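# Fetch utility cart from next room into yellow bay

## Task

Go to the adjoining room, get the utility cart and bring it back, parking it in the yellow bay so that each of its four wheels sits inside the taped area and none rests on the tape. The cart's load has to remain aboard, with no part of it overhanging the cart's edges. Opening or closing the sliding door with a slam counts as failure. When finished, release the cart and move the robot away from it. The robot must not fall over or be left leaning; either counts as failure.

## Robot and tools

Robot: a simulated Hello Robot Stretch 3 with a single arm. It has a two-wheel differential base (0.33 m long, 0.34 m wide), a lift that raises the arm along a vertical mast, and a telescoping arm that reaches out to the robot's right side, ending in a wrist (yaw, pitch, roll) and a two-finger gripper. The gripper cannot move forward on its own; you drive the base to do that. Turning in place pivots about the point midway between the drive wheels, 0.05 m behind the front edge. With the arm fully in and the wrist folded, a turn sweeps a radius of 0.28 m; an unfolded level wrist reaches past that.

Frames: the base frame sits on the floor between the drive wheels, x forward, y left, z up. hand_pose is reported in it, at the point where the closed fingertips meet; with all wrist joints at zero its x axis is up, y points back along the arm toward the mast, z toward the rear. The odometry frame is the base frame as it was when the scene began. Heading is positive to the left, range -3.142 to 3.142; wheel odometry counts slipping as motion.

execute_actions: argument "actions" is a list holding exactly one action (or empty, which just reports state and images). One action covers the whole robot; there is a single arm. Optional "cameras": a list from head_camera, nav_camera, wrist_camera, all; omitted/null/["all"] gives every camera, [] gives none. An action may contain:
- "base": exactly one of {"translate_m": d}, a relative straight drive in metres from the base's current spot, forward positive, -1 to 1; or {"rotate_rad": d}, a relative turn in place in radians, left/counter-clockwise positive, -3.2 to 3.2. No sideways motion.
- "joints": absolute targets by name (not offsets): lift_m 0 to 1.1 (arm height); arm_m 0 to 0.52 (extension); wrist_yaw_rad -1.345 to 4.42 (0 along the arm, positive toward the front, 3.0 folded over the base); wrist_pitch_rad -1.57 to 0.451 (0 level, negative tips fingers down); wrist_roll_rad -2.911 to 2.911; gripper_m -0.089 to 0.179 (larger is wider; real fingertip gap is smaller, by about 0.007 nearly shut and 0.025 wide open, and zero below 0.007); head_pan_rad -3.953 to 1.73 (0 forward, positive left, -1.57 looks along the arm); head_tilt_rad -1.53 to 0.419 (negative down).
- "contact_limits": only {"arm_m": n}, n a motor_effort percentage 1 to 100; the arm stops (contact_stop) when its effort reaches n (-n when retracting). Values above the maximum are cut down.
Motions in one action start together. Any action lasts at most 15 s. Unknown keys or out-of-range numbers get the whole call refused with no motion. A joint or base left out may keep pushing toward an earlier target unseen. If a result reports a stop, later motion calls in that same reply are skipped.

wait: {"seconds": 0 to 10}; commands nothing new and returns state and images. zoom_image: {"camera", "region": [x0,y0,x1,y1]} in pixels of that camera's most recent full image, at most 504x504. finished_scene: {"scene": number}; ends the scene irreversibly and reports success. Replying with no tool call ends everything.

Result lines: base_status and joint_status give how each motion ended: done (for the base, wheels turned the full amount even if slipping), off_target (stopped short, possibly still pushing), contact_stop (arm or lift hit something firmly and went slack until commanded again), time_out, torque_fault (a wrist servo overloaded and is off for 10 s). on_its_own covers what wasn't commanded; "held at" is the held target, not the actual position. motor_effort is percent of maximum, positive toward higher joint values, peak in brackets; it carries fixed biases and noise. Positive wheel effort pushes forward. lidar_m: 12 distances in 30-degree sectors, 1st straight ahead then counter-clockwise (4th left, 7th rear, 10th right), scanned 0.17 m above the floor, range 0.15 to 12 m, blind to clear objects and partly hidden by the mast and low robot parts. wrist_depth_mm and head_depth_mm: 7x7 grids of median depth (wrist 45 to 1000, head 280 to 4000, head image is sideways). base_tilt in degrees, forward/right positive, with a fixed offset up to about 4. turned_by_wheels and turned_by_imu give turning since the last result.

Cameras: head_camera and nav_camera move with head pan/tilt; wrist_camera rides on the gripper. Calibration lines give K and T_world_to_cam in the base frame; expect small errors, larger for the wrist camera.

Speed: the base is fast (0.30 m/s, 1.9 rad/s) only when stowed: lift_m under 0.30, arm_m under 0.03, wrist_yaw_rad over 2.54; otherwise 0.10 m/s and 0.63 rad/s.

Gripper: to grasp, command below the object's width; to let go, command at least 0.02 above where the fingers met it. Readings don't confirm a grip. Over-squeezing triggers a force reduction, so heavy things may slip; send a new value to re-squeeze.

What to avoid: fold or unfold the wrist only with lift_m 0.32 to 0.95, pitch -0.4, roll near 0; once folded the lift may go down to 0.25. With yaw below -0.4 keep pitch at -0.5 or lower. Pushing on a solid object with the gripper above about 0.45 m can tip the robot, more so with higher contact limits or a repeated push. Driving while holding or hooking something immovable, or snagging furniture (especially reversing), can tip it; back out in small steps, free the gripper, and lower the lift near 0.2 if still leaning. Slide the door gently, never slam it. Avoid drops, hard hits and hard pushes, and keep the cart's load from falling. The scene keeps running while you think; the robot holds its last command meanwhile, and base moves are measured from the last reported state. Occasionally a loose object gets nudged by something else.

Each tool is called as name(argument=value, ...) on one line, values as JSON.

## Session

execute_actions(actions=[])

Scene clock: 0.00 s.
base_odometry: x=+0.000 y=+0.000 heading=+0.000 (m, m, rad; odometry frame)
turned_by_wheels: +0.000 (rad since the last result)
turned_by_imu: +0.000 (rad since the last result)
base_tilt: forward=-0.8 right=-1.3 (deg)
lidar_m: 1.18 0.96 0.95 1.03 1.14 1.13 1.24 1.08 1.07 1.17 1.72 2.38
head_depth_mm: 1853 2479 2508 2519 2500 2479 2129 / 1834 2181 2136 2118 2095 2047 1958 / 1741 1802 1782 1749 1736 1717 1692 / 1552 1539 1513 1497 1478 1461 1448 / 1346 1329 1319 1310 1293 1277 1270 / 1192 1173 1167 1158 1145 1141 1130 / 1068 1056 1049 1039 1031 1026 1018
base_status: not commanded
joint_positions: lift_m=+0.374 arm_m=+0.000 wrist_yaw_rad=+2.863 wrist_pitch_rad=-0.363 wrist_roll_rad=+0.015 gripper_m=+0.037 head_pan_rad=-0.020 head_tilt_rad=-0.008
joint_status: not commanded
motor_effort: left_wheel=+1 right_wheel=+0 lift_m=+35 arm_m=+2 wrist_yaw_rad=+0 wrist_pitch_rad=+5 wrist_roll_rad=+0 gripper_m=+0 head_pan_rad=+0 head_tilt_rad=+2 (%)
hand_pose: x=+0.0423 y=+0.0775 z=+0.3986 quat_wxyz=(+0.224, +0.711, +0.029, +0.666) (m; base frame)
wrist_depth_mm: - - - 917 860 775 700 / - - - - 940 822 748 / - - - - - 900 820 / 901 936 891 903 879 900 836 / 756 - 749 720 726 708 716 / 621 599 597 598 591 592 589 / 532 531 537 515 521 520 508
pictures: head_camera (sideways: a quarter turn clockwise sets it upright), nav_camera (sideways: a quarter turn counterclockwise sets it upright), wrist_camera
Images, in order (width x height): head_camera 896x504, nav_camera 672x504, wrist_camera 644x364.

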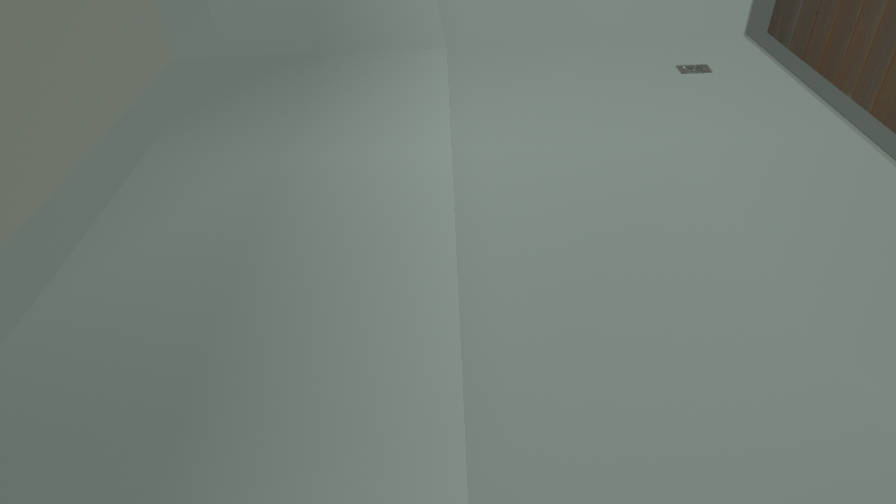

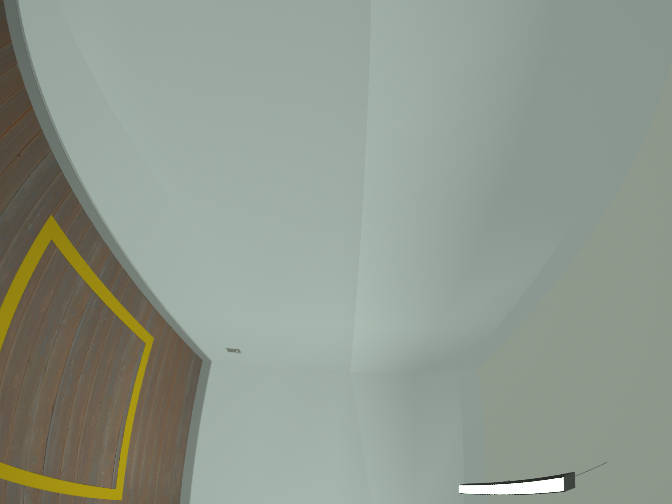

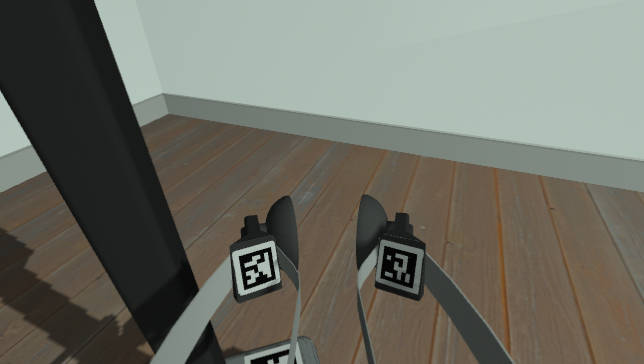

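execute_actions(actions=[{"joints":{"head_pan_rad":-1.4,"head_tilt_rad":-0.5}}], cameras=["head_camera","nav_camera"])

execute_actions(actions=[{"joints":{"head_pan_rad":-3.2,"head_tilt_rad":-0.5}}], cameras=["head_camera","nav_camera"])

Scene clock: 5.00 s.
base_odometry: x=+0.000 y=+0.000 heading=+0.000 (m, m, rad; odometry frame)
turned_by_wheels: +0.000 (rad since the last result)
turned_by_imu: +0.001 (rad since the last result)
base_tilt: forward=-0.9 right=-1.3 (deg)
lidar_m: 1.18 0.95 0.95 1.04 1.14 1.13 1.24 1.08 1.07 1.17 1.72 2.37
head_depth_mm: 983 1056 1148 1234 1346 1431 1283 / 1033 1111 1201 1313 1451 1526 1279 / 1133 1227 1330 1462 1614 1565 1284 / 1256 1369 1502 1670 1835 1559 1286 / 1405 1544 1710 1941 1999 1564 1290 / 1595 1753 2130 2392 2024 1573 1295 / 1950 2214 2530 2660 2012 1576 1297
base_status: not commanded
joint_positions: lift_m=+0.374 arm_m=+0.000 wrist_yaw_rad=+2.863 wrist_pitch_rad=-0.363 wrist_roll_rad=+0.015 gripper_m=+0.037 head_pan_rad=-1.393 head_tilt_rad=-0.494
joint_status: all done
motor_effort: left_wheel=+0(1) right_wheel=+0(1) lift_m=+35(35) arm_m=+2(2) wrist_yaw_rad=+0(0) wrist_pitch_rad=+5(5) wrist_roll_rad=+0(0) gripper_m=+0(1) head_pan_rad=-4(49) head_tilt_rad=-3(26) (%)
hand_pose: x=+0.0423 y=+0.0775 z=+0.3986 quat_wxyz=(+0.224, +0.711, +0.029, +0.666) (m; base frame)
wrist_depth_mm: - - - 955 836 775 698 / - - - - 942 841 763 / - - - - - 879 803 / 901 908 939 899 893 873 852 / 729 - 747 720 744 722 702 / 616 590 581 603 590 593 588 / 531 538 546 522 523 514 512
pictures: head_camera (sideways: a quarter turn clockwise sets it upright), nav_camera (sideways: a quarter turn counterclockwise sets it upright)
camera_calibration (this result's frames):
head_camera: T_world_to_cam=[[-0.0106542, 0.472613, -0.881206, 1.16167], [0.99166, 0.118187, 0.051397, -0.0756266], [0.128438, -0.873309, -0.46993, 0.567148], [0, 0, 0, 1]] pos_world=[0.0145291, -0.0447843, 1.29407]
nav_camera: T_world_to_cam=[[0.0981896, -0.471909, 0.876162, -1.10247], [-0.979475, -0.20156, 0.0012055, 0.0604883], [0.17603, -0.858298, -0.482015, 0.579759], [0, 0, 0, 1]] pos_world=[0.0654431, -0.0104705, 1.24533]
Images, in order (width x height): head_camera 896x504, nav_camera 672x504.

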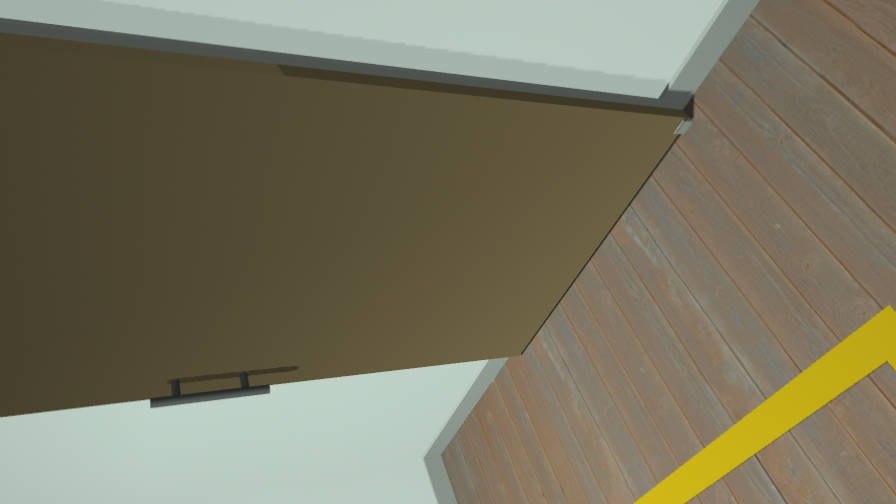

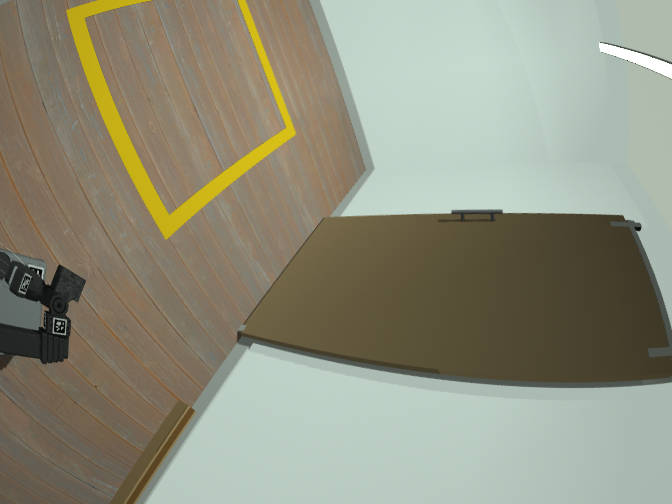

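Scene clock: 6.50 s.
base_odometry: x=+0.000 y=+0.000 heading=+0.000 (m, m, rad; odometry frame)
turned_by_wheels: +0.000 (rad since the last result)
turned_by_imu: +0.000 (rad since the last result)
base_tilt: forward=-0.9 right=-1.3 (deg)
lidar_m: 1.17 0.96 0.95 1.04 1.14 1.13 1.24 1.08 1.07 1.17 1.73 2.37
head_depth_mm: 949 1018 1095 1191 1300 1423 1280 / 1008 1083 1170 1280 1412 1498 1281 / 1069 1158 1257 1381 1538 1558 1279 / 1136 1244 1363 1508 1691 1569 1290 / 1222 1335 1473 1620 1764 1576 1287 / 1231 1304 1387 1483 1601 1531 1294 / 1108 1166 1238 1317 1399 1444 1299
base_status: not commanded
joint_positions: lift_m=+0.374 arm_m=+0.000 wrist_yaw_rad=+2.863 wrist_pitch_rad=-0.363 wrist_roll_rad=+0.015 gripper_m=+0.037 head_pan_rad=-3.193 head_tilt_rad=-0.494
joint_status: all done
motor_effort: left_wheel=+1(1) right_wheel=+0(0) lift_m=+36(35) arm_m=+2(2) wrist_yaw_rad=+0(1) wrist_pitch_rad=+5(5) wrist_roll_rad=+1(0) gripper_m=+0(0) head_pan_rad=-4(51) head_tilt_rad=-3(5) (%)
hand_pose: x=+0.0423 y=+0.0775 z=+0.3986 quat_wxyz=(+0.224, +0.711, +0.029, +0.666) (m; base frame)
wrist_depth_mm: - - - 933 836 784 702 / - - - - 913 827 749 / - - - - - 893 821 / 924 923 907 897 866 906 838 / 735 - 760 737 717 712 714 / 625 608 600 611 572 606 589 / 526 536 542 526 515 523 512
pictures: head_camera (sideways: a quarter turn clockwise sets it upright), nav_camera (sideways: a quarter turn counterclockwise sets it upright)
camera_calibration (this result's frames):
head_camera: T_world_to_cam=[[0.462892, -0.0970137, -0.88109, 1.15863], [-0.110223, -0.992578, 0.0513823, -0.0688859], [-0.879535, 0.0733316, -0.47015, 0.573582], [0, 0, 0, 1]] pos_world=[-0.0394262, 0.00196626, 1.29406]
nav_camera: T_world_to_cam=[[-0.482094, 0.0116078, 0.876042, -1.09878], [0.0262488, 0.999655, 0.00119931, 0.0543614], [-0.875726, 0.0235733, -0.482233, 0.586458], [0, 0, 0, 1]] pos_world=[-0.0175654, -0.055413, 1.24532]
Images, in order (width x height): head_camera 896x504, nav_camera 672x504.

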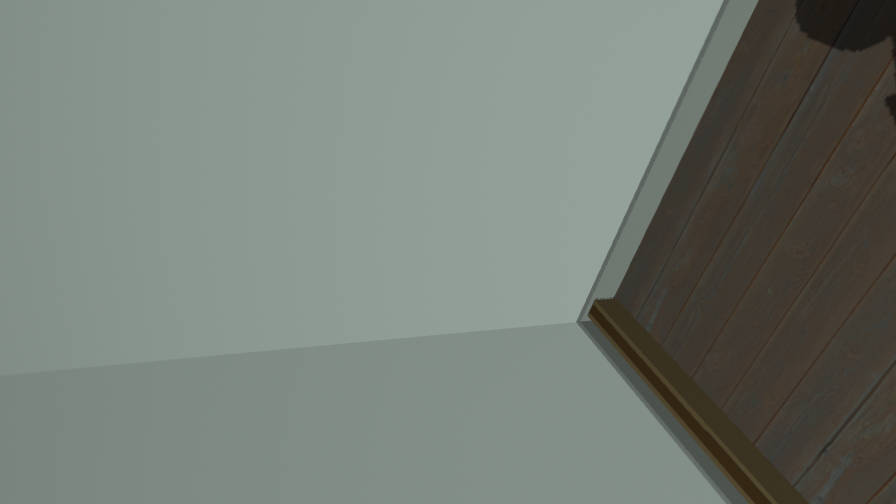

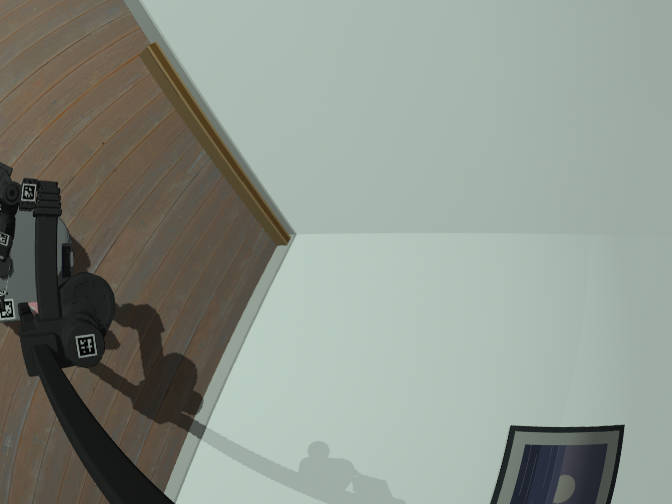

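execute_actions(actions=[{"base":{"rotate_rad":-0.7},"joints":{"head_pan_rad":-0.9,"head_tilt_rad":-0.4}}], cameras=["head_camera","nav_camera"])

Scene clock: 17.90 s.
base_odometry: x=+0.000 y=+0.000 heading=-0.700 (m, m, rad; odometry frame)
turned_by_wheels: -0.700 (rad since the last result)
turned_by_imu: -0.697 (rad since the last result)
base_tilt: forward=-1.0 right=-1.3 (deg)
lidar_m: 2.62 1.38 0.99 0.95 0.98 1.18 1.13 1.17 1.12 1.07 1.11 1.41
head_depth_mm: 905 962 1019 1090 1171 1268 1317 / 959 1025 1093 1175 1269 1373 1356 / 1018 1091 1170 1267 1374 1503 1360 / 1036 1111 1201 1305 1430 1554 1365 / 1113 1202 1308 1424 1587 1652 1363 / 1200 1309 1433 1586 1768 1708 1374 / 1308 1434 1588 1772 1997 1721 1378
base_status: done
joint_positions: lift_m=+0.374 arm_m=+0.000 wrist_yaw_rad=+2.863 wrist_pitch_rad=-0.363 wrist_roll_rad=+0.015 gripper_m=+0.037 head_pan_rad=-0.907 head_tilt_rad=-0.409
joint_status: all done
motor_effort: left_wheel=+3(7) right_wheel=-3(7) lift_m=+35(35) arm_m=+2(2) wrist_yaw_rad=-1(0) wrist_pitch_rad=+5(5) wrist_roll_rad=+0(1) gripper_m=+1(0) head_pan_rad=+5(53) head_tilt_rad=+4(15) (%)
hand_pose: x=+0.0423 y=+0.0775 z=+0.3986 quat_wxyz=(+0.224, +0.711, +0.029, +0.666) (m; base frame)
wrist_depth_mm: - 802 859 920 - - - / - 896 915 - - - - / - 956 - - - - - / 886 947 916 923 900 902 892 / 744 - 744 722 713 715 694 / 616 606 588 609 587 593 590 / 538 534 535 523 517 515 511
pictures: head_camera (sideways: a quarter turn clockwise sets it upright), nav_camera (sideways: a quarter turn counterclockwise sets it upright)
camera_calibration (this result's frames):
head_camera: T_world_to_cam=[[-0.182888, 0.352736, -0.917676, 1.2103], [0.819033, 0.570983, 0.0562458, -0.0808921], [0.543817, -0.74132, -0.393328, 0.464935], [0, 0, 0, 1]] pos_world=[0.034762, -0.036062, 1.29808]
nav_camera: T_world_to_cam=[[0.260206, -0.311553, 0.913908, -1.1527], [-0.772281, -0.635272, 0.00331664, 0.0564757], [0.579547, -0.706657, -0.405908, 0.478264], [0, 0, 0, 1]] pos_world=[0.0663787, 0.0147179, 1.24741]
Images, in order (width x height): head_camera 896x504, nav_camera 672x504.

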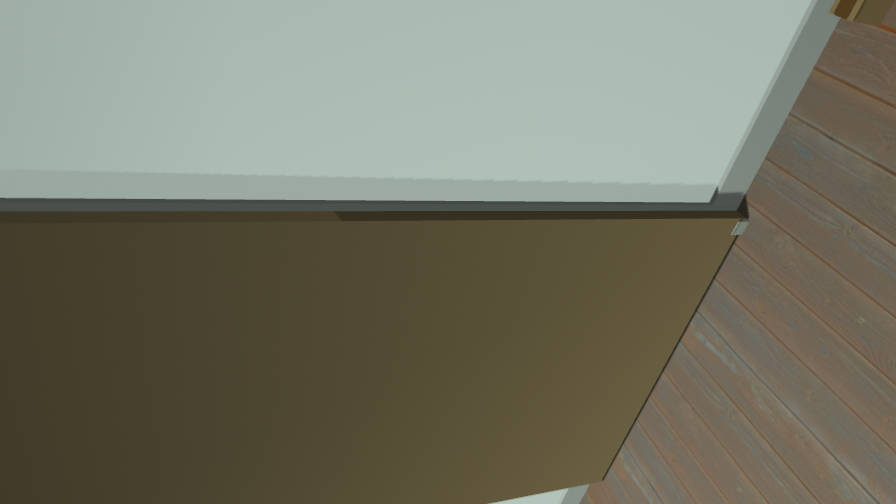

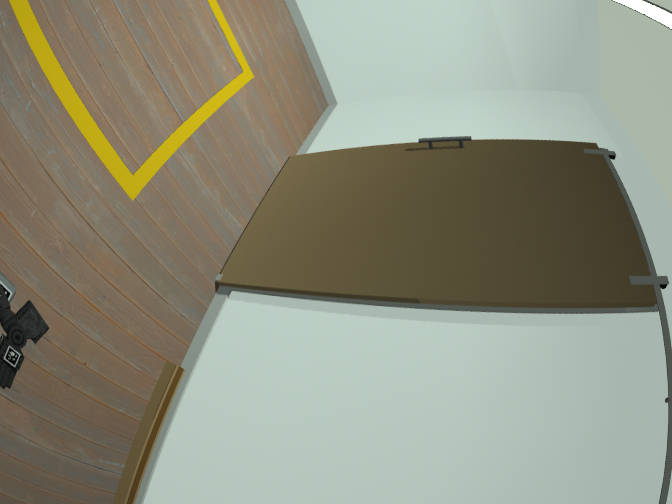

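execute_actions(actions=[{"base":{"translate_m":1.0},"joints":{"lift_m":0.9,"wrist_pitch_rad":-0.4,"head_pan_rad":-1.3,"head_tilt_rad":-0.3}}], cameras=[])

execute_actions(actions=[{"base":{"translate_m":0.3},"joints":{"wrist_yaw_rad":0,"gripper_m":0.15}}], cameras=[])

execute_actions(actions=[{"joints":{"wrist_pitch_rad":0,"lift_m":1.0}}])

Scene clock: 38.80 s.
base_odometry: x=+0.765 y=-0.644 heading=-0.700 (m, m, rad; odometry frame)
turned_by_wheels: +0.000 (rad since the last result)
turned_by_imu: +0.003 (rad since the last result)
base_tilt: forward=-1.0 right=-1.3 (deg)
lidar_m: 1.63 1.41 1.01 0.97 1.00 1.35 2.12 1.53 1.04 0.99 1.02 1.46
head_depth_mm: 798 839 884 937 994 1058 1131 / 817 858 907 961 1022 1093 1168 / 837 880 930 990 1055 1124 1208 / 856 904 956 1015 1088 1161 1251 / 879 926 985 1048 1120 1202 1296 / 900 951 1011 1082 1152 1246 1347 / 924 982 1044 1102 1199 1319 1412
base_status: done
joint_positions: lift_m=+0.899 arm_m=+0.000 wrist_yaw_rad=+2.863 wrist_pitch_rad=-0.413 wrist_roll_rad=+0.015 gripper_m=+0.037 head_pan_rad=-1.293 head_tilt_rad=-0.310
joint_status: all done
motor_effort: left_wheel=+3(9) right_wheel=-3(3) lift_m=+53(54) arm_m=+2(2) wrist_yaw_rad=+0(0) wrist_pitch_rad=+4(4) wrist_roll_rad=+0(0) gripper_m=+0(0) head_pan_rad=-4(35) head_tilt_rad=+4(14) (%)
hand_pose: x=+0.0407 y=+0.0718 z=+0.9131 quat_wxyz=(+0.240, +0.710, +0.046, +0.660) (m; base frame)
wrist_depth_mm: - 802 862 956 - - - / - 874 952 - - - - / - 983 - - - - - / - - - - - - - / - - - - - - - / - - - - - - - / - - - - - - -
pictures: none
No camera images: the call's "cameras" was empty. Leave "cameras" out to get every camera's image.

Scene clock: 42.97 s.
base_odometry: x=+0.995 y=-0.837 heading=-0.700 (m, m, rad; odometry frame)
turned_by_wheels: +0.000 (rad since the last result)
turned_by_imu: +0.001 (rad since the last result)
base_tilt: forward=-0.9 right=-1.4 (deg)
lidar_m: 1.33 1.37 1.02 0.98 1.01 1.36 2.42 1.52 1.03 0.99 1.02 1.39
head_depth_mm: 792 833 877 931 986 1049 1121 / 810 853 899 955 1011 1083 1159 / 829 874 923 983 1043 1119 1188 / 850 898 948 1010 1075 1155 1242 / 870 920 971 1024 1114 1197 1316 / 934 995 1058 1134 1217 1309 1397 / 972 1029 1095 1169 1258 1352 1431
base_status: done
joint_positions: lift_m=+0.899 arm_m=+0.000 wrist_yaw_rad=+0.003 wrist_pitch_rad=-0.413 wrist_roll_rad=+0.015 gripper_m=+0.150 head_pan_rad=-1.293 head_tilt_rad=-0.310
joint_status: all done
motor_effort: left_wheel=+3(8) right_wheel=-2(4) lift_m=+52(52) arm_m=+2(2) wrist_yaw_rad=-4(3) wrist_pitch_rad=+4(4) wrist_roll_rad=+0(0) gripper_m=+1(88) head_pan_rad=-4(4) head_tilt_rad=+4(4) (%)
hand_pose: x=-0.0208 y=-0.3695 z=+0.9131 quat_wxyz=(+0.687, +0.145, -0.697, -0.145) (m; base frame)
wrist_depth_mm: 698 652 651 666 655 668 701 / 763 739 717 734 746 731 794 / 834 829 795 801 793 808 888 / 953 915 900 896 900 928 - / - - - - - - - / - - - - - - - / - - - - - - -
pictures: none
No camera images: the call's "cameras" was empty. Leave "cameras" out to get every camera's image.

Scene clock: 44.70 s.
base_odometry: x=+0.995 y=-0.837 heading=-0.700 (m, m, rad; odometry frame)
turned_by_wheels: +0.000 (rad since the last result)
turned_by_imu: +0.000 (rad since the last result)
base_tilt: forward=-0.9 right=-1.3 (deg)
lidar_m: 1.33 1.38 1.02 0.98 1.01 1.36 2.42 1.52 1.03 0.98 1.02 1.39
head_depth_mm: 793 834 878 929 976 - - / 810 854 901 955 1012 1081 1167 / 830 874 925 980 1036 1124 1202 / 850 896 952 1009 1078 1151 1246 / 872 920 968 1024 1110 1204 1311 / 934 996 1060 1135 1221 1314 1391 / 972 1031 1094 1172 1258 1354 1436
base_status: not commanded
joint_positions: lift_m=+0.999 arm_m=+0.000 wrist_yaw_rad=+0.003 wrist_pitch_rad=-0.022 wrist_roll_rad=+0.015 gripper_m=+0.150 head_pan_rad=-1.293 head_tilt_rad=-0.310
joint_status: all done
motor_effort: left_wheel=+3(3) right_wheel=-3(3) lift_m=+52(54) arm_m=+2(2) wrist_yaw_rad=-5(4) wrist_pitch_rad=+7(7) wrist_roll_rad=+0(0) gripper_m=+0(0) head_pan_rad=-4(4) head_tilt_rad=+5(5) (%)
hand_pose: x=-0.0207 y=-0.4002 z=+1.1084 quat_wxyz=(+0.702, +0.009, -0.712, -0.007) (m; base frame)
wrist_depth_mm: 727 671 673 674 682 677 724 / 755 687 710 698 693 699 740 / 758 719 728 734 717 723 774 / 800 758 745 754 761 765 806 / 824 828 785 803 781 803 834 / 853 - 827 816 824 834 896 / 901 909 844 859 873 875 947
pictures: head_camera (sideways: a quarter turn clockwise sets it upright), nav_camera (sideways: a quarter turn counterclockwise sets it upright), wrist_camera
camera_calibration (this result's frames):
head_camera: T_world_to_cam=[[-0.011436, 0.307027, -0.951632, 1.25358], [0.972106, 0.226376, 0.0613541, -0.0884839], [0.234264, -0.924385, -0.301052, 0.346734], [0, 0, 0, 1]] pos_world=[0.0191244, -0.0443363, 1.30276]
nav_camera: T_world_to_cam=[[0.09865, -0.298252, 0.949375, -1.19801], [-0.954695, -0.297529, 0.00573195, 0.0544434], [0.280758, -0.90693, -0.314092, 0.360597], [0, 0, 0, 1]] pos_world=[0.0689201, -0.0140746, 1.25031]
wrist_camera: T_world_to_cam=[[-0.998419, -0.0112703, -0.0550687, 0.0364363], [0.0510686, 0.227461, -0.972447, 1.20326], [0.0234857, -0.973722, -0.226526, 0.0249529], [0, 0, 0, 1]] pos_world=[-0.0256562, -0.248988, 1.17777]
Images, in order (width x height): head_camera 896x504, nav_camera 672x504, wrist_camera 644x364.

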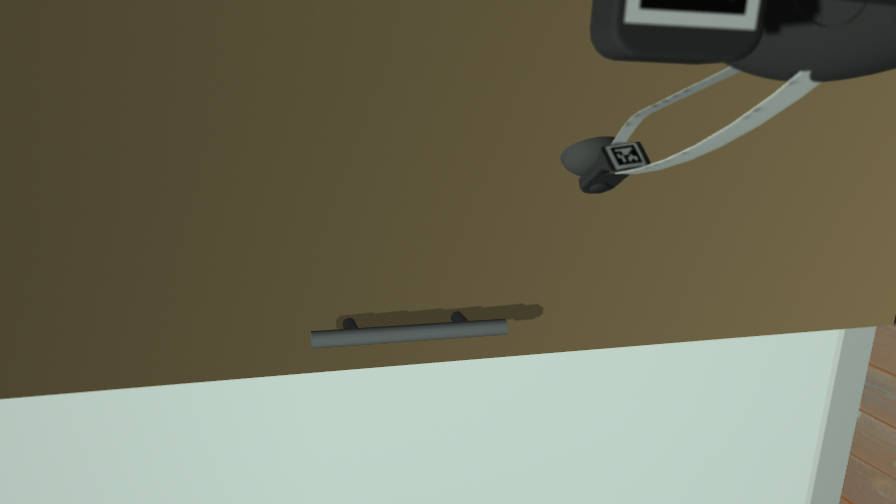

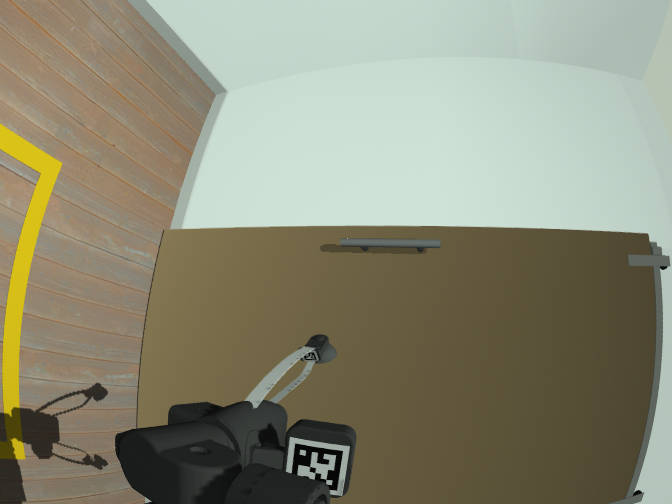

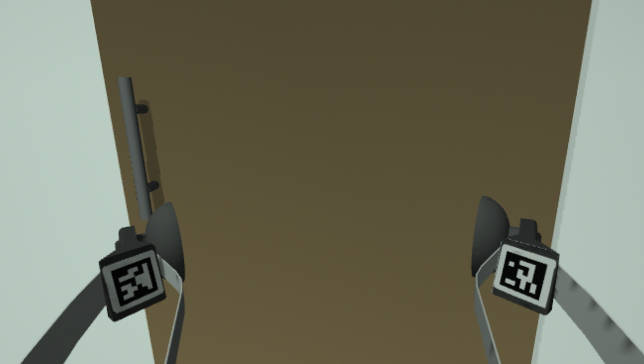

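execute_actions(actions=[{"base":{"translate_m":0.39},"joints":{"lift_m":0.96,"arm_m":0.4}}], cameras=["wrist_camera"])

Scene clock: 55.00 s.
base_odometry: x=+1.293 y=-1.088 heading=-0.699 (m, m, rad; odometry frame)
turned_by_wheels: +0.000 (rad since the last result)
turned_by_imu: +0.001 (rad since the last result)
base_tilt: forward=-0.9 right=-1.3 (deg)
lidar_m: 0.95 0.97 1.03 0.98 1.02 1.37 2.81 1.51 1.02 0.98 1.06 0.99
head_depth_mm: 785 824 863 896 992 1038 1114 / 812 856 900 942 1010 1078 1153 / 868 920 970 1034 1095 1172 1262 / 892 941 997 1059 1128 1209 1303 / 915 968 1022 1094 1165 1253 1347 / 939 993 1054 1122 1202 1298 1381 / 963 1019 1085 1160 1241 1343 1414
base_status: done
joint_positions: lift_m=+0.961 arm_m=+0.400 wrist_yaw_rad=+0.002 wrist_pitch_rad=-0.021 wrist_roll_rad=+0.015 gripper_m=+0.150 head_pan_rad=-1.293 head_tilt_rad=-0.310
joint_status: all done
motor_effort: left_wheel=+4(9) right_wheel=-3(4) lift_m=+16(51) arm_m=+5(6) wrist_yaw_rad=-2(4) wrist_pitch_rad=+7(7) wrist_roll_rad=+0(0) gripper_m=+0(0) head_pan_rad=-4(4) head_tilt_rad=+4(4) (%)
hand_pose: x=-0.0210 y=-0.8003 z=+1.0698 quat_wxyz=(+0.702, +0.008, -0.712, -0.007) (m; base frame)
wrist_depth_mm: 352 351 302 299 304 303 308 / 363 367 320 312 316 320 315 / 374 378 333 324 327 326 332 / 390 394 390 337 346 344 346 / 409 404 404 350 356 355 361 / 422 - 423 363 375 380 377 / 447 446 443 391 395 390 394
pictures: wrist_camera
camera_calibration (this result's frames):
wrist_camera: T_world_to_cam=[[-0.998433, -0.00991648, -0.0550664, 0.0305324], [0.0513806, 0.227135, -0.972507, 1.25659], [0.0221513, -0.973813, -0.226269, -0.373806], [0, 0, 0, 1]] pos_world=[-0.0257994, -0.649129, 1.13914]
Images, in order (width x height): wrist_camera 644x364.

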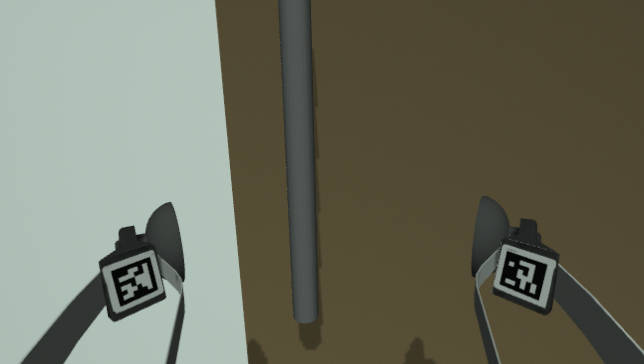

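execute_actions(actions=[{"joints":{"lift_m":1.03,"arm_m":0.5}}], cameras=[])

execute_actions(actions=[{"joints":{"gripper_m":0.0}}], cameras=[])

execute_actions(actions=[{"base":{"translate_m":-0.4}}])

Scene clock: 62.53 s.
base_odometry: x=+1.293 y=-1.088 heading=-0.699 (m, m, rad; odometry frame)
turned_by_wheels: +0.000 (rad since the last result)
turned_by_imu: +0.001 (rad since the last result)
base_tilt: forward=-0.9 right=-1.3 (deg)
lidar_m: 0.94 0.98 1.03 0.99 1.02 1.37 2.81 1.50 1.02 0.98 1.07 0.99
head_depth_mm: 783 826 858 925 978 1038 1108 / 812 857 899 950 1006 1080 1155 / 871 917 970 1031 1095 1174 1256 / 892 941 997 1061 1128 1210 1305 / 914 967 1027 1087 1166 1254 1346 / 937 990 1054 1126 1206 1295 1379 / 963 1020 1085 1160 1242 1342 1415
base_status: not commanded
joint_positions: lift_m=+1.029 arm_m=+0.500 wrist_yaw_rad=+0.002 wrist_pitch_rad=-0.021 wrist_roll_rad=+0.015 gripper_m=+0.150 head_pan_rad=-1.293 head_tilt_rad=-0.310
joint_status: all done
motor_effort: left_wheel=+4(2) right_wheel=-3(3) lift_m=+52(53) arm_m=+5(5) wrist_yaw_rad=-2(2) wrist_pitch_rad=+7(7) wrist_roll_rad=+0(0) gripper_m=+0(0) head_pan_rad=-4(4) head_tilt_rad=+4(4) (%)
hand_pose: x=-0.0210 y=-0.9003 z=+1.1385 quat_wxyz=(+0.702, +0.008, -0.712, -0.007) (m; base frame)
wrist_depth_mm: 260 260 209 211 213 214 216 / 271 271 218 218 222 223 222 / 280 280 228 227 230 229 231 / 290 293 236 234 242 241 242 / 305 302 246 245 249 249 250 / 316 - 258 253 261 264 264 / 331 336 271 267 273 272 275
pictures: none
No camera images: the call's "cameras" was empty. Leave "cameras" out to get every camera's image.

Scene clock: 64.53 s.
base_odometry: x=+1.293 y=-1.088 heading=-0.699 (m, m, rad; odometry frame)
turned_by_wheels: +0.001 (rad since the last result)
turned_by_imu: +0.002 (rad since the last result)
base_tilt: forward=-0.9 right=-1.3 (deg)
lidar_m: 0.94 0.98 1.03 0.99 1.02 1.37 2.81 1.50 1.02 0.98 1.07 0.99
head_depth_mm: 783 825 857 928 978 1040 1114 / 812 857 904 947 1011 1081 1158 / 872 920 971 1031 1099 1171 1264 / 895 943 999 1056 1130 1211 1303 / 912 969 1027 1094 1164 1254 1345 / 936 992 1058 1122 1204 1299 1383 / 963 1020 1083 1160 1246 1341 1412
base_status: not commanded
joint_positions: lift_m=+1.029 arm_m=+0.500 wrist_yaw_rad=+0.039 wrist_pitch_rad=-0.021 wrist_roll_rad=+0.015 gripper_m=+0.000 head_pan_rad=-1.293 head_tilt_rad=-0.310
joint_status: all done
on_its_own: right_wheel is at rest, and its effort (-21) is outside its rest range (-18 to +18); wrist_yaw_rad is at rest, and its effort (-46) is outside its rest range (-12 to +12)
motor_effort: left_wheel=+17(16) right_wheel=-21(21) lift_m=+52(52) arm_m=+5(5) wrist_yaw_rad=-46(47) wrist_pitch_rad=+7(7) wrist_roll_rad=+1(0) gripper_m=-10(88) head_pan_rad=-4(4) head_tilt_rad=+4(4) (%)
hand_pose: x=-0.0114 y=-0.9001 z=+1.1385 quat_wxyz=(+0.702, +0.022, -0.712, +0.006) (m; base frame)
wrist_depth_mm: 270 269 214 212 210 209 208 / 279 279 223 216 220 216 214 / 290 287 233 224 227 225 223 / 299 303 241 234 236 235 234 / 316 314 307 - 247 244 244 / 331 330 319 260 259 255 254 / 349 344 277 268 270 267 264
pictures: none
No camera images: the call's "cameras" was empty. Leave "cameras" out to get every camera's image.

Scene clock: 69.47 s.
base_odometry: x=+0.987 y=-0.831 heading=-0.698 (m, m, rad; odometry frame)
turned_by_wheels: +0.000 (rad since the last result)
turned_by_imu: +0.004 (rad since the last result)
base_tilt: forward=-0.9 right=-1.2 (deg)
lidar_m: 1.34 1.39 1.02 0.98 1.01 1.36 2.41 1.51 1.03 0.98 1.02 1.40
head_depth_mm: 792 831 866 942 984 1048 1123 / 810 853 900 954 1013 1081 1159 / 827 874 924 979 1045 1115 1199 / 848 896 948 1008 1076 1153 1242 / 871 920 969 1028 1109 1200 1311 / 909 992 1059 1136 1214 1313 1395 / 973 1029 1096 1168 1252 1361 1428
base_status: done
joint_positions: lift_m=+1.029 arm_m=+0.500 wrist_yaw_rad=+0.070 wrist_pitch_rad=-0.022 wrist_roll_rad=+0.015 gripper_m=+0.000 head_pan_rad=-1.293 head_tilt_rad=-0.309
joint_status: not commanded
on_its_own: wrist_yaw_rad is held at +0.068, not at your +0.000, by its stall guard, which is not easing now
motor_effort: left_wheel=+2(27) right_wheel=+0(42) lift_m=+51(52) arm_m=+4(5) wrist_yaw_rad=-2(98) wrist_pitch_rad=+7(8) wrist_roll_rad=+0(0) gripper_m=-3(16) head_pan_rad=-4(4) head_tilt_rad=+3(5) (%)
hand_pose: x=-0.0036 y=-0.8998 z=+1.1384 quat_wxyz=(+0.702, +0.033, -0.711, +0.016) (m; base frame)
wrist_depth_mm: 229 226 223 219 216 213 210 / 238 237 231 229 225 221 217 / 248 245 241 236 232 230 226 / 259 254 251 247 243 239 234 / 270 268 264 - 250 249 245 / 283 281 274 272 263 260 254 / 300 292 287 281 279 272 266
pictures: head_camera (sideways: a quarter turn clockwise sets it upright), nav_camera (sideways: a quarter turn counterclockwise sets it upright), wrist_camera
camera_calibration (this result's frames):
head_camera: T_world_to_cam=[[-0.0110656, 0.306248, -0.951887, 1.25391], [0.9722, 0.225961, 0.061396, -0.0885391], [0.233892, -0.924745, -0.300235, 0.345673], [0, 0, 0, 1]] pos_world=[0.019103, -0.0443418, 1.3028]
nav_camera: T_world_to_cam=[[0.0982843, -0.297517, 0.949644, -1.19836], [-0.954839, -0.297068, 0.00575276, 0.0544171], [0.280397, -0.907323, -0.313278, 0.359541], [0, 0, 0, 1]] pos_world=[0.0689254, -0.0141472, 1.25034]
wrist_camera: T_world_to_cam=[[-0.995451, -0.0777356, -0.0550842, -0.0103181], [0.0357912, 0.2307, -0.972367, 1.34792], [0.0882954, -0.969915, -0.226868, -0.451095], [0, 0, 0, 1]] pos_world=[-0.0186854, -0.749291, 1.20777]
Images, in order (width x height): head_camera 896x504, nav_camera 672x504, wrist_camera 644x364.

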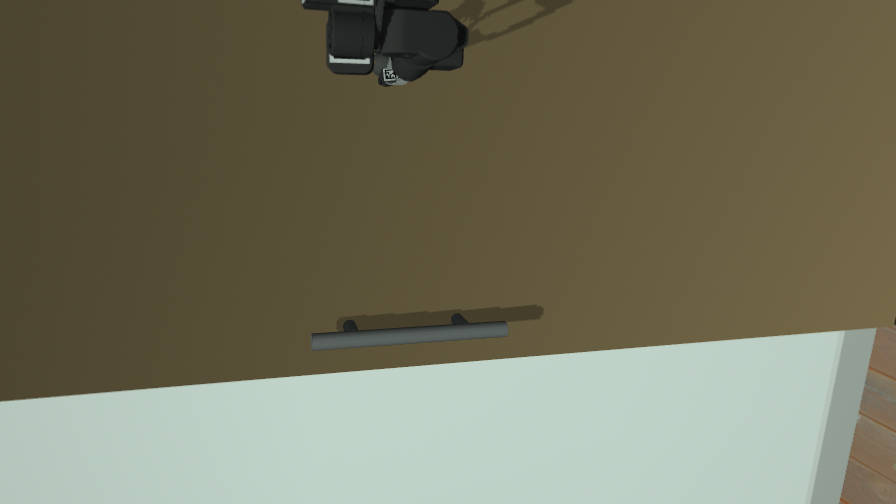

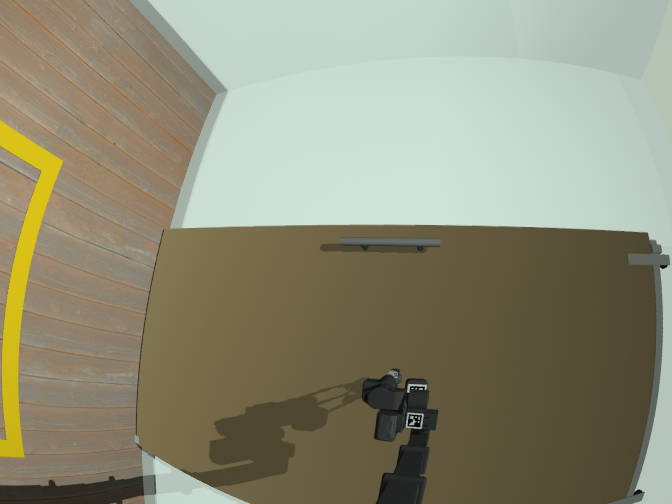

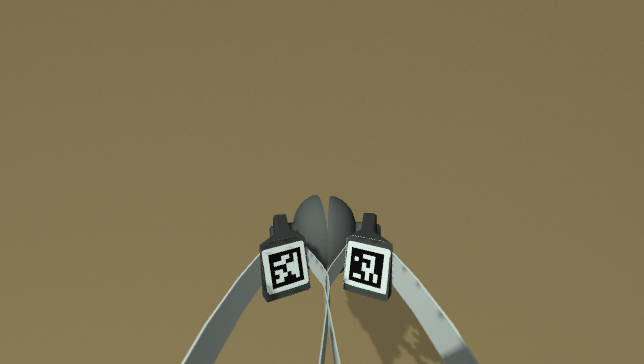

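execute_actions(actions=[{"joints":{"arm_m":0.4,"wrist_yaw_rad":0.0}}], cameras=[])

execute_actions(actions=[{"base":{"translate_m":0.45}}], cameras=[])

execute_actions(actions=[{"joints":{"arm_m":0.52}}], cameras=["wrist_camera"])

execute_actions(actions=[{"base":{"translate_m":-0.2}}])

Scene clock: 92.37 s.
base_odometry: x=+0.987 y=-0.831 heading=-0.698 (m, m, rad; odometry frame)
turned_by_wheels: +0.000 (rad since the last result)
turned_by_imu: +0.001 (rad since the last result)
base_tilt: forward=-0.9 right=-1.3 (deg)
lidar_m: 1.34 1.39 1.02 0.98 1.01 1.36 2.41 1.51 1.03 0.98 1.02 1.39
head_depth_mm: 791 831 871 - 984 1046 1121 / 809 851 900 953 1013 1080 1155 / 829 875 924 980 1040 1114 1195 / 849 900 950 1008 1076 1156 1240 / 872 919 972 1026 1111 1205 1314 / 910 990 1059 1134 1215 1307 1390 / 970 1030 1101 1169 1261 1355 1439
base_status: not commanded
joint_positions: lift_m=+1.029 arm_m=+0.400 wrist_yaw_rad=+0.002 wrist_pitch_rad=-0.022 wrist_roll_rad=+0.015 gripper_m=+0.000 head_pan_rad=-1.293 head_tilt_rad=-0.309
joint_status: all done
motor_effort: left_wheel=+2(2) right_wheel=-1(0) lift_m=+51(51) arm_m=+0(1) wrist_yaw_rad=-3(5) wrist_pitch_rad=+7(7) wrist_roll_rad=+0(0) gripper_m=-2(2) head_pan_rad=-4(4) head_tilt_rad=+4(4) (%)
hand_pose: x=-0.0209 y=-0.8009 z=+1.1384 quat_wxyz=(+0.702, +0.009, -0.712, -0.007) (m; base frame)
wrist_depth_mm: 307 308 306 309 310 312 313 / 320 321 322 322 321 322 324 / 332 336 333 334 335 337 338 / 346 347 344 348 351 351 353 / 356 364 364 - 362 367 368 / 379 373 376 384 379 380 384 / 393 396 393 394 398 397 400
pictures: none
No camera images: the call's "cameras" was empty. Leave "cameras" out to get every camera's image.

Scene clock: 98.10 s.
base_odometry: x=+1.331 y=-1.120 heading=-0.698 (m, m, rad; odometry frame)
turned_by_wheels: +0.000 (rad since the last result)
turned_by_imu: +0.000 (rad since the last result)
base_tilt: forward=-1.0 right=-1.3 (deg)
lidar_m: 0.90 0.92 1.03 0.99 1.02 1.37 2.86 1.42 1.02 0.98 1.07 0.94
head_depth_mm: 782 823 858 - 975 1040 1111 / 850 893 940 995 1049 1112 1185 / 870 918 969 1029 1098 1170 1259 / 890 940 994 1057 1129 1214 1299 / 915 967 1024 1093 1167 1250 1344 / 937 992 1054 1125 1205 1296 1381 / 962 1021 1084 1157 1241 1343 1420
base_status: done
joint_positions: lift_m=+1.029 arm_m=+0.400 wrist_yaw_rad=+0.002 wrist_pitch_rad=-0.022 wrist_roll_rad=+0.015 gripper_m=+0.000 head_pan_rad=-1.293 head_tilt_rad=-0.309
joint_status: not commanded
motor_effort: left_wheel=+1(6) right_wheel=+0(4) lift_m=+51(51) arm_m=+0(0) wrist_yaw_rad=-3(3) wrist_pitch_rad=+7(7) wrist_roll_rad=+0(0) gripper_m=-3(3) head_pan_rad=-4(4) head_tilt_rad=+5(4) (%)
hand_pose: x=-0.0209 y=-0.8009 z=+1.1384 quat_wxyz=(+0.702, +0.009, -0.712, -0.007) (m; base frame)
wrist_depth_mm: 345 348 354 301 301 305 305 / 360 363 365 311 313 313 316 / 380 378 384 324 323 327 331 / 395 393 393 339 339 340 344 / 402 406 409 - 353 357 354 / 425 430 426 370 369 367 376 / 447 456 448 382 390 389 391
pictures: none
No camera images: the call's "cameras" was empty. Leave "cameras" out to get every camera's image.

Scene clock: 100.23 s.
base_odometry: x=+1.331 y=-1.120 heading=-0.698 (m, m, rad; odometry frame)
turned_by_wheels: +0.000 (rad since the last result)
turned_by_imu: +0.001 (rad since the last result)
base_tilt: forward=-0.9 right=-1.3 (deg)
lidar_m: 0.89 0.92 1.03 0.99 1.02 1.37 2.86 1.42 1.02 0.98 1.06 0.94
head_depth_mm: 783 823 858 929 974 1041 1110 / 850 894 942 993 1048 1111 1185 / 871 920 967 1031 1095 1173 1257 / 891 941 1000 1057 1129 1212 1301 / 913 965 1021 1091 1163 1255 1347 / 938 994 1055 1126 1203 1295 1384 / 963 1020 1086 1156 1246 1337 1422
base_status: not commanded
joint_positions: lift_m=+1.029 arm_m=+0.519 wrist_yaw_rad=+0.013 wrist_pitch_rad=-0.022 wrist_roll_rad=+0.015 gripper_m=+0.000 head_pan_rad=-1.293 head_tilt_rad=-0.309
joint_status: all done
on_its_own: wrist_yaw_rad is at rest, and its effort (-15) is outside its rest range (-12 to +12)
motor_effort: left_wheel=+8(8) right_wheel=-8(8) lift_m=+51(51) arm_m=+6(6) wrist_yaw_rad=-15(15) wrist_pitch_rad=+7(7) wrist_roll_rad=+0(0) gripper_m=-4(3) head_pan_rad=-3(3) head_tilt_rad=+3(5) (%)
hand_pose: x=-0.0183 y=-0.9198 z=+1.1383 quat_wxyz=(+0.702, +0.013, -0.712, -0.004) (m; base frame)
wrist_depth_mm: 243 245 241 194 191 193 194 / 254 256 251 200 139 200 201 / 265 265 262 210 145 210 209 / 274 275 274 217 151 217 218 / 285 286 286 - 222 227 225 / 300 298 300 238 233 238 236 / 314 318 313 246 171 249 248
pictures: wrist_camera
camera_calibration (this result's frames):
wrist_camera: T_world_to_cam=[[-0.998268, -0.0206478, -0.0550895, 0.0260332], [0.0489276, 0.2286, -0.97229, 1.3512], [0.0326692, -0.973301, -0.227194, -0.472972], [0, 0, 0, 1]] pos_world=[-0.0246711, -0.768691, 1.20773]
Images, in order (width x height): wrist_camera 644x364.

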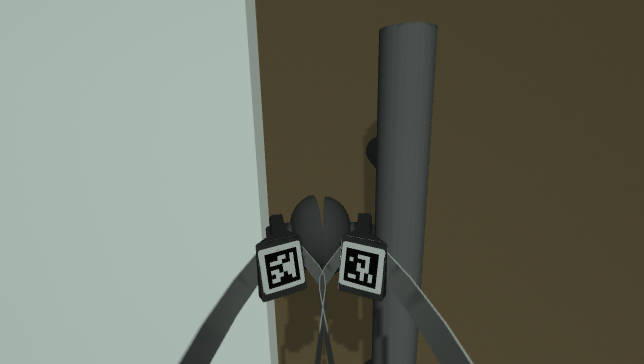

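Scene clock: 104.13 s.
base_odometry: x=+1.178 y=-0.992 heading=-0.698 (m, m, rad; odometry frame)
turned_by_wheels: +0.000 (rad since the last result)
turned_by_imu: +0.002 (rad since the last result)
base_tilt: forward=-0.9 right=-1.3 (deg)
lidar_m: 1.09 1.13 1.03 0.98 1.01 1.37 2.66 1.42 1.02 0.98 1.07 1.14
head_depth_mm: 787 828 860 930 980 1043 1115 / 3136 3290 3421 2093 2226 1689 1168 / 895 951 1013 1081 1157 1246 1353 / 892 943 999 1062 1134 1214 1302 / 915 970 1029 1094 1170 1256 1349 / 942 994 1057 1126 1213 1300 1387 / 971 1027 1090 1164 1249 1350 1422
base_status: done
joint_positions: lift_m=+1.029 arm_m=+0.519 wrist_yaw_rad=+0.062 wrist_pitch_rad=-0.021 wrist_roll_rad=+0.015 gripper_m=+0.000 head_pan_rad=-1.293 head_tilt_rad=-0.309
joint_status: not commanded
on_its_own: wrist_yaw_rad is held at +0.055, not at your +0.000, by its stall guard, which is not easing now
motor_effort: left_wheel=+5(35) right_wheel=-5(53) lift_m=+51(51) arm_m=+4(6) wrist_yaw_rad=-8(100) wrist_pitch_rad=+6(7) wrist_roll_rad=+0(0) gripper_m=-3(11) head_pan_rad=-4(4) head_tilt_rad=+4(4) (%)
hand_pose: x=-0.0057 y=-0.9196 z=+1.1387 quat_wxyz=(+0.702, +0.029, -0.711, +0.014) (m; base frame)
wrist_depth_mm: 245 290 - 196 192 191 189 / 256 293 - 205 141 200 196 / 266 293 - 211 146 206 203 / 283 294 - 219 153 215 211 / 302 299 - - 222 223 220 / 321 305 - 244 232 233 230 / 336 317 - 252 173 245 240
pictures: head_camera (sideways: a quarter turn clockwise sets it upright), nav_camera (sideways: a quarter turn counterclockwise sets it upright), wrist_camera
camera_calibration (this result's frames):
head_camera: T_world_to_cam=[[-0.011021, 0.306091, -0.951938, 1.25397], [0.972197, 0.225972, 0.0614044, -0.08855], [0.233906, -0.924795, -0.300071, 0.34546], [0, 0, 0, 1]] pos_world=[0.0191029, -0.0443416, 1.30281]
nav_camera: T_world_to_cam=[[0.0982398, -0.29736, 0.949698, -1.19843], [-0.954839, -0.297067, 0.00575692, 0.0544117], [0.280412, -0.907374, -0.313115, 0.359328], [0, 0, 0, 1]] pos_world=[0.0689279, -0.0141557, 1.25034]
wrist_camera: T_world_to_cam=[[-0.99604, -0.0697942, -0.0550763, -0.00659082], [0.037723, 0.229192, -0.97265, 1.35182], [0.0805084, -0.970876, -0.225652, -0.472371], [0, 0, 0, 1]] pos_world=[-0.0195298, -0.768901, 1.2079]
Images, in order (width x height): head_camera 896x504, nav_camera 672x504, wrist_camera 644x364.

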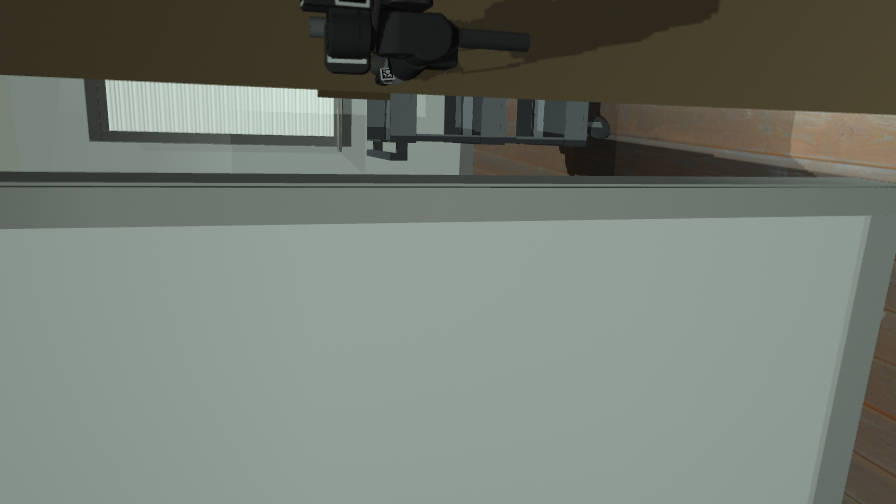

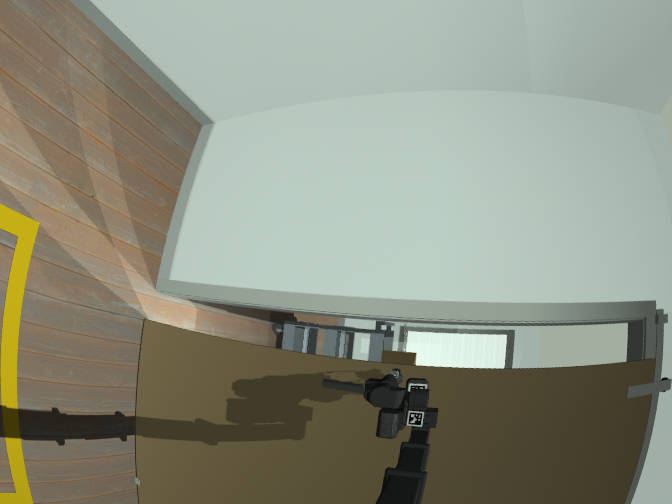

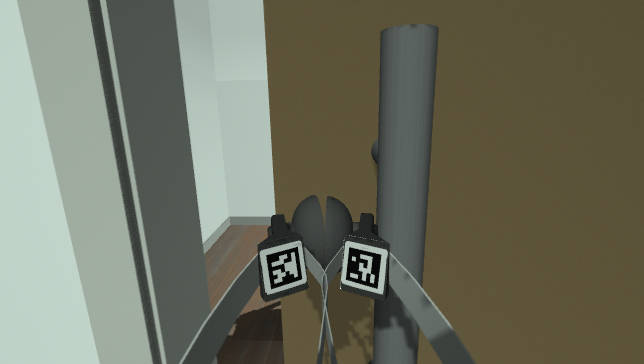

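Works. Continue.

execute_actions(actions=[{"base":{"translate_m":-0.62}}])

Scene clock: 115.13 s.
base_odometry: x=+0.702 y=-0.594 heading=-0.698 (m, m, rad; odometry frame)
turned_by_wheels: +0.000 (rad since the last result)
turned_by_imu: +0.007 (rad since the last result)
base_tilt: forward=-1.0 right=-1.3 (deg)
lidar_m: 1.71 1.40 1.02 0.97 1.01 1.36 2.04 1.52 1.03 0.99 1.02 1.46
head_depth_mm: 795 835 872 945 987 1051 1127 / 814 857 905 963 1018 1087 1165 / 834 877 931 984 1050 1121 1206 / 853 903 952 1008 1084 1168 1259 / 3367 3570 3810 - 2662 1921 1488 / 3225 3484 3508 3564 2683 1923 1498 / 2782 2828 2865 1317 1337 1400 1456
base_status: done
joint_positions: lift_m=+1.029 arm_m=+0.519 wrist_yaw_rad=+0.221 wrist_pitch_rad=-0.022 wrist_roll_rad=+0.015 gripper_m=+0.000 head_pan_rad=-1.294 head_tilt_rad=-0.309
joint_status: not commanded
on_its_own: wrist_yaw_rad is held at +0.220, not at your +0.000, by its stall guard, which is not easing now
motor_effort: left_wheel=+2(36) right_wheel=-1(54) lift_m=+51(52) arm_m=+4(6) wrist_yaw_rad=-1(100) wrist_pitch_rad=+7(8) wrist_roll_rad=+0(0) gripper_m=-3(14) head_pan_rad=-4(4) head_tilt_rad=+4(3) (%)
hand_pose: x=+0.0346 y=-0.9137 z=+1.1384 quat_wxyz=(+0.699, +0.086, -0.707, +0.069) (m; base frame)
wrist_depth_mm: 254 241 225 211 200 191 181 / 266 249 234 219 210 198 187 / 270 262 245 231 217 205 195 / 282 273 256 239 225 212 200 / 299 286 267 - 231 220 209 / 311 300 284 265 240 229 215 / 282 314 292 274 258 238 225
pictures: head_camera (sideways: a quarter turn clockwise sets it upright), nav_camera (sideways: a quarter turn counterclockwise sets it upright), wrist_camera
camera_calibration (this result's frames):
head_camera: T_world_to_cam=[[-0.0109655, 0.305973, -0.951977, 1.25403], [0.97221, 0.22591, 0.0614108, -0.0885583], [0.233852, -0.924849, -0.299947, 0.345299], [0, 0, 0, 1]] pos_world=[0.0190998, -0.0443424, 1.30281]
nav_camera: T_world_to_cam=[[0.098185, -0.297248, 0.949738, -1.19848], [-0.95486, -0.296999, 0.00576008, 0.0544077], [0.280359, -0.907433, -0.312991, 0.359168], [0, 0, 0, 1]] pos_world=[0.0689287, -0.0141666, 1.25035]
wrist_camera: T_world_to_cam=[[-0.972393, -0.22672, -0.0552279, -0.110144], [0.000777237, 0.233526, -0.97235, 1.35355], [0.233349, -0.945549, -0.226903, -0.450713], [0, 0, 0, 1]] pos_world=[-0.00298167, -0.767233, 1.20778]
Images, in order (width x height): head_camera 896x504, nav_camera 672x504, wrist_camera 644x364.

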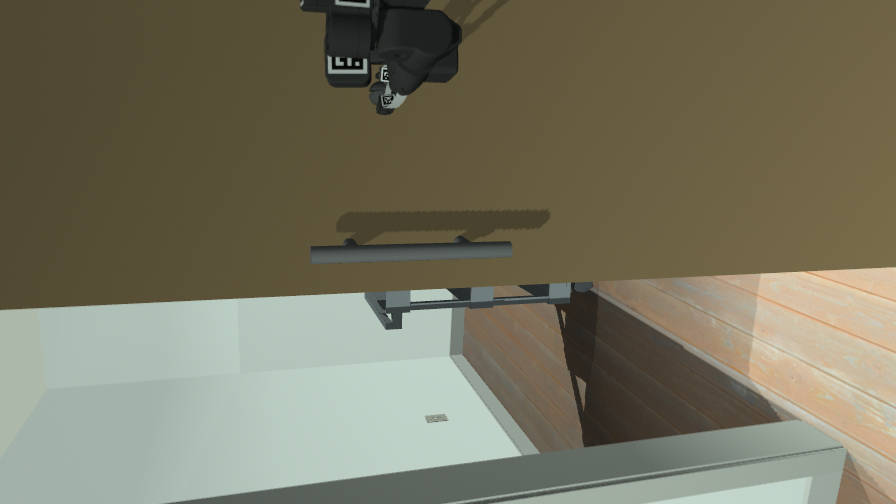

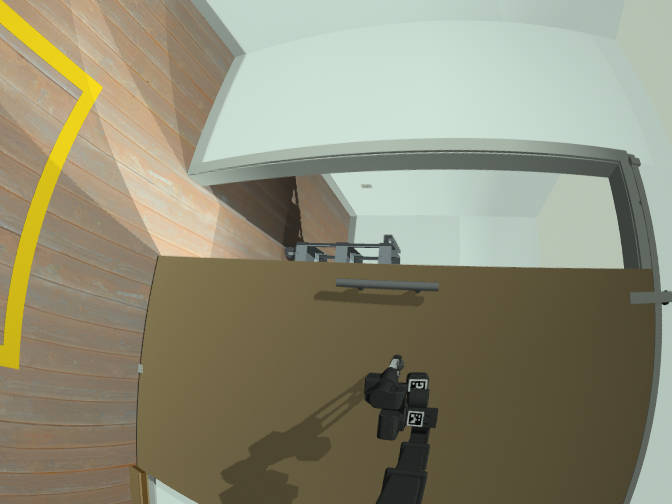

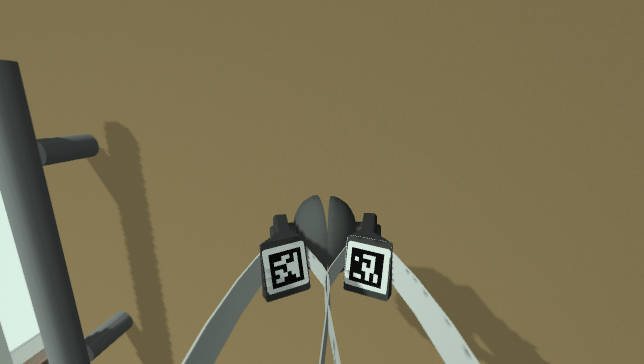

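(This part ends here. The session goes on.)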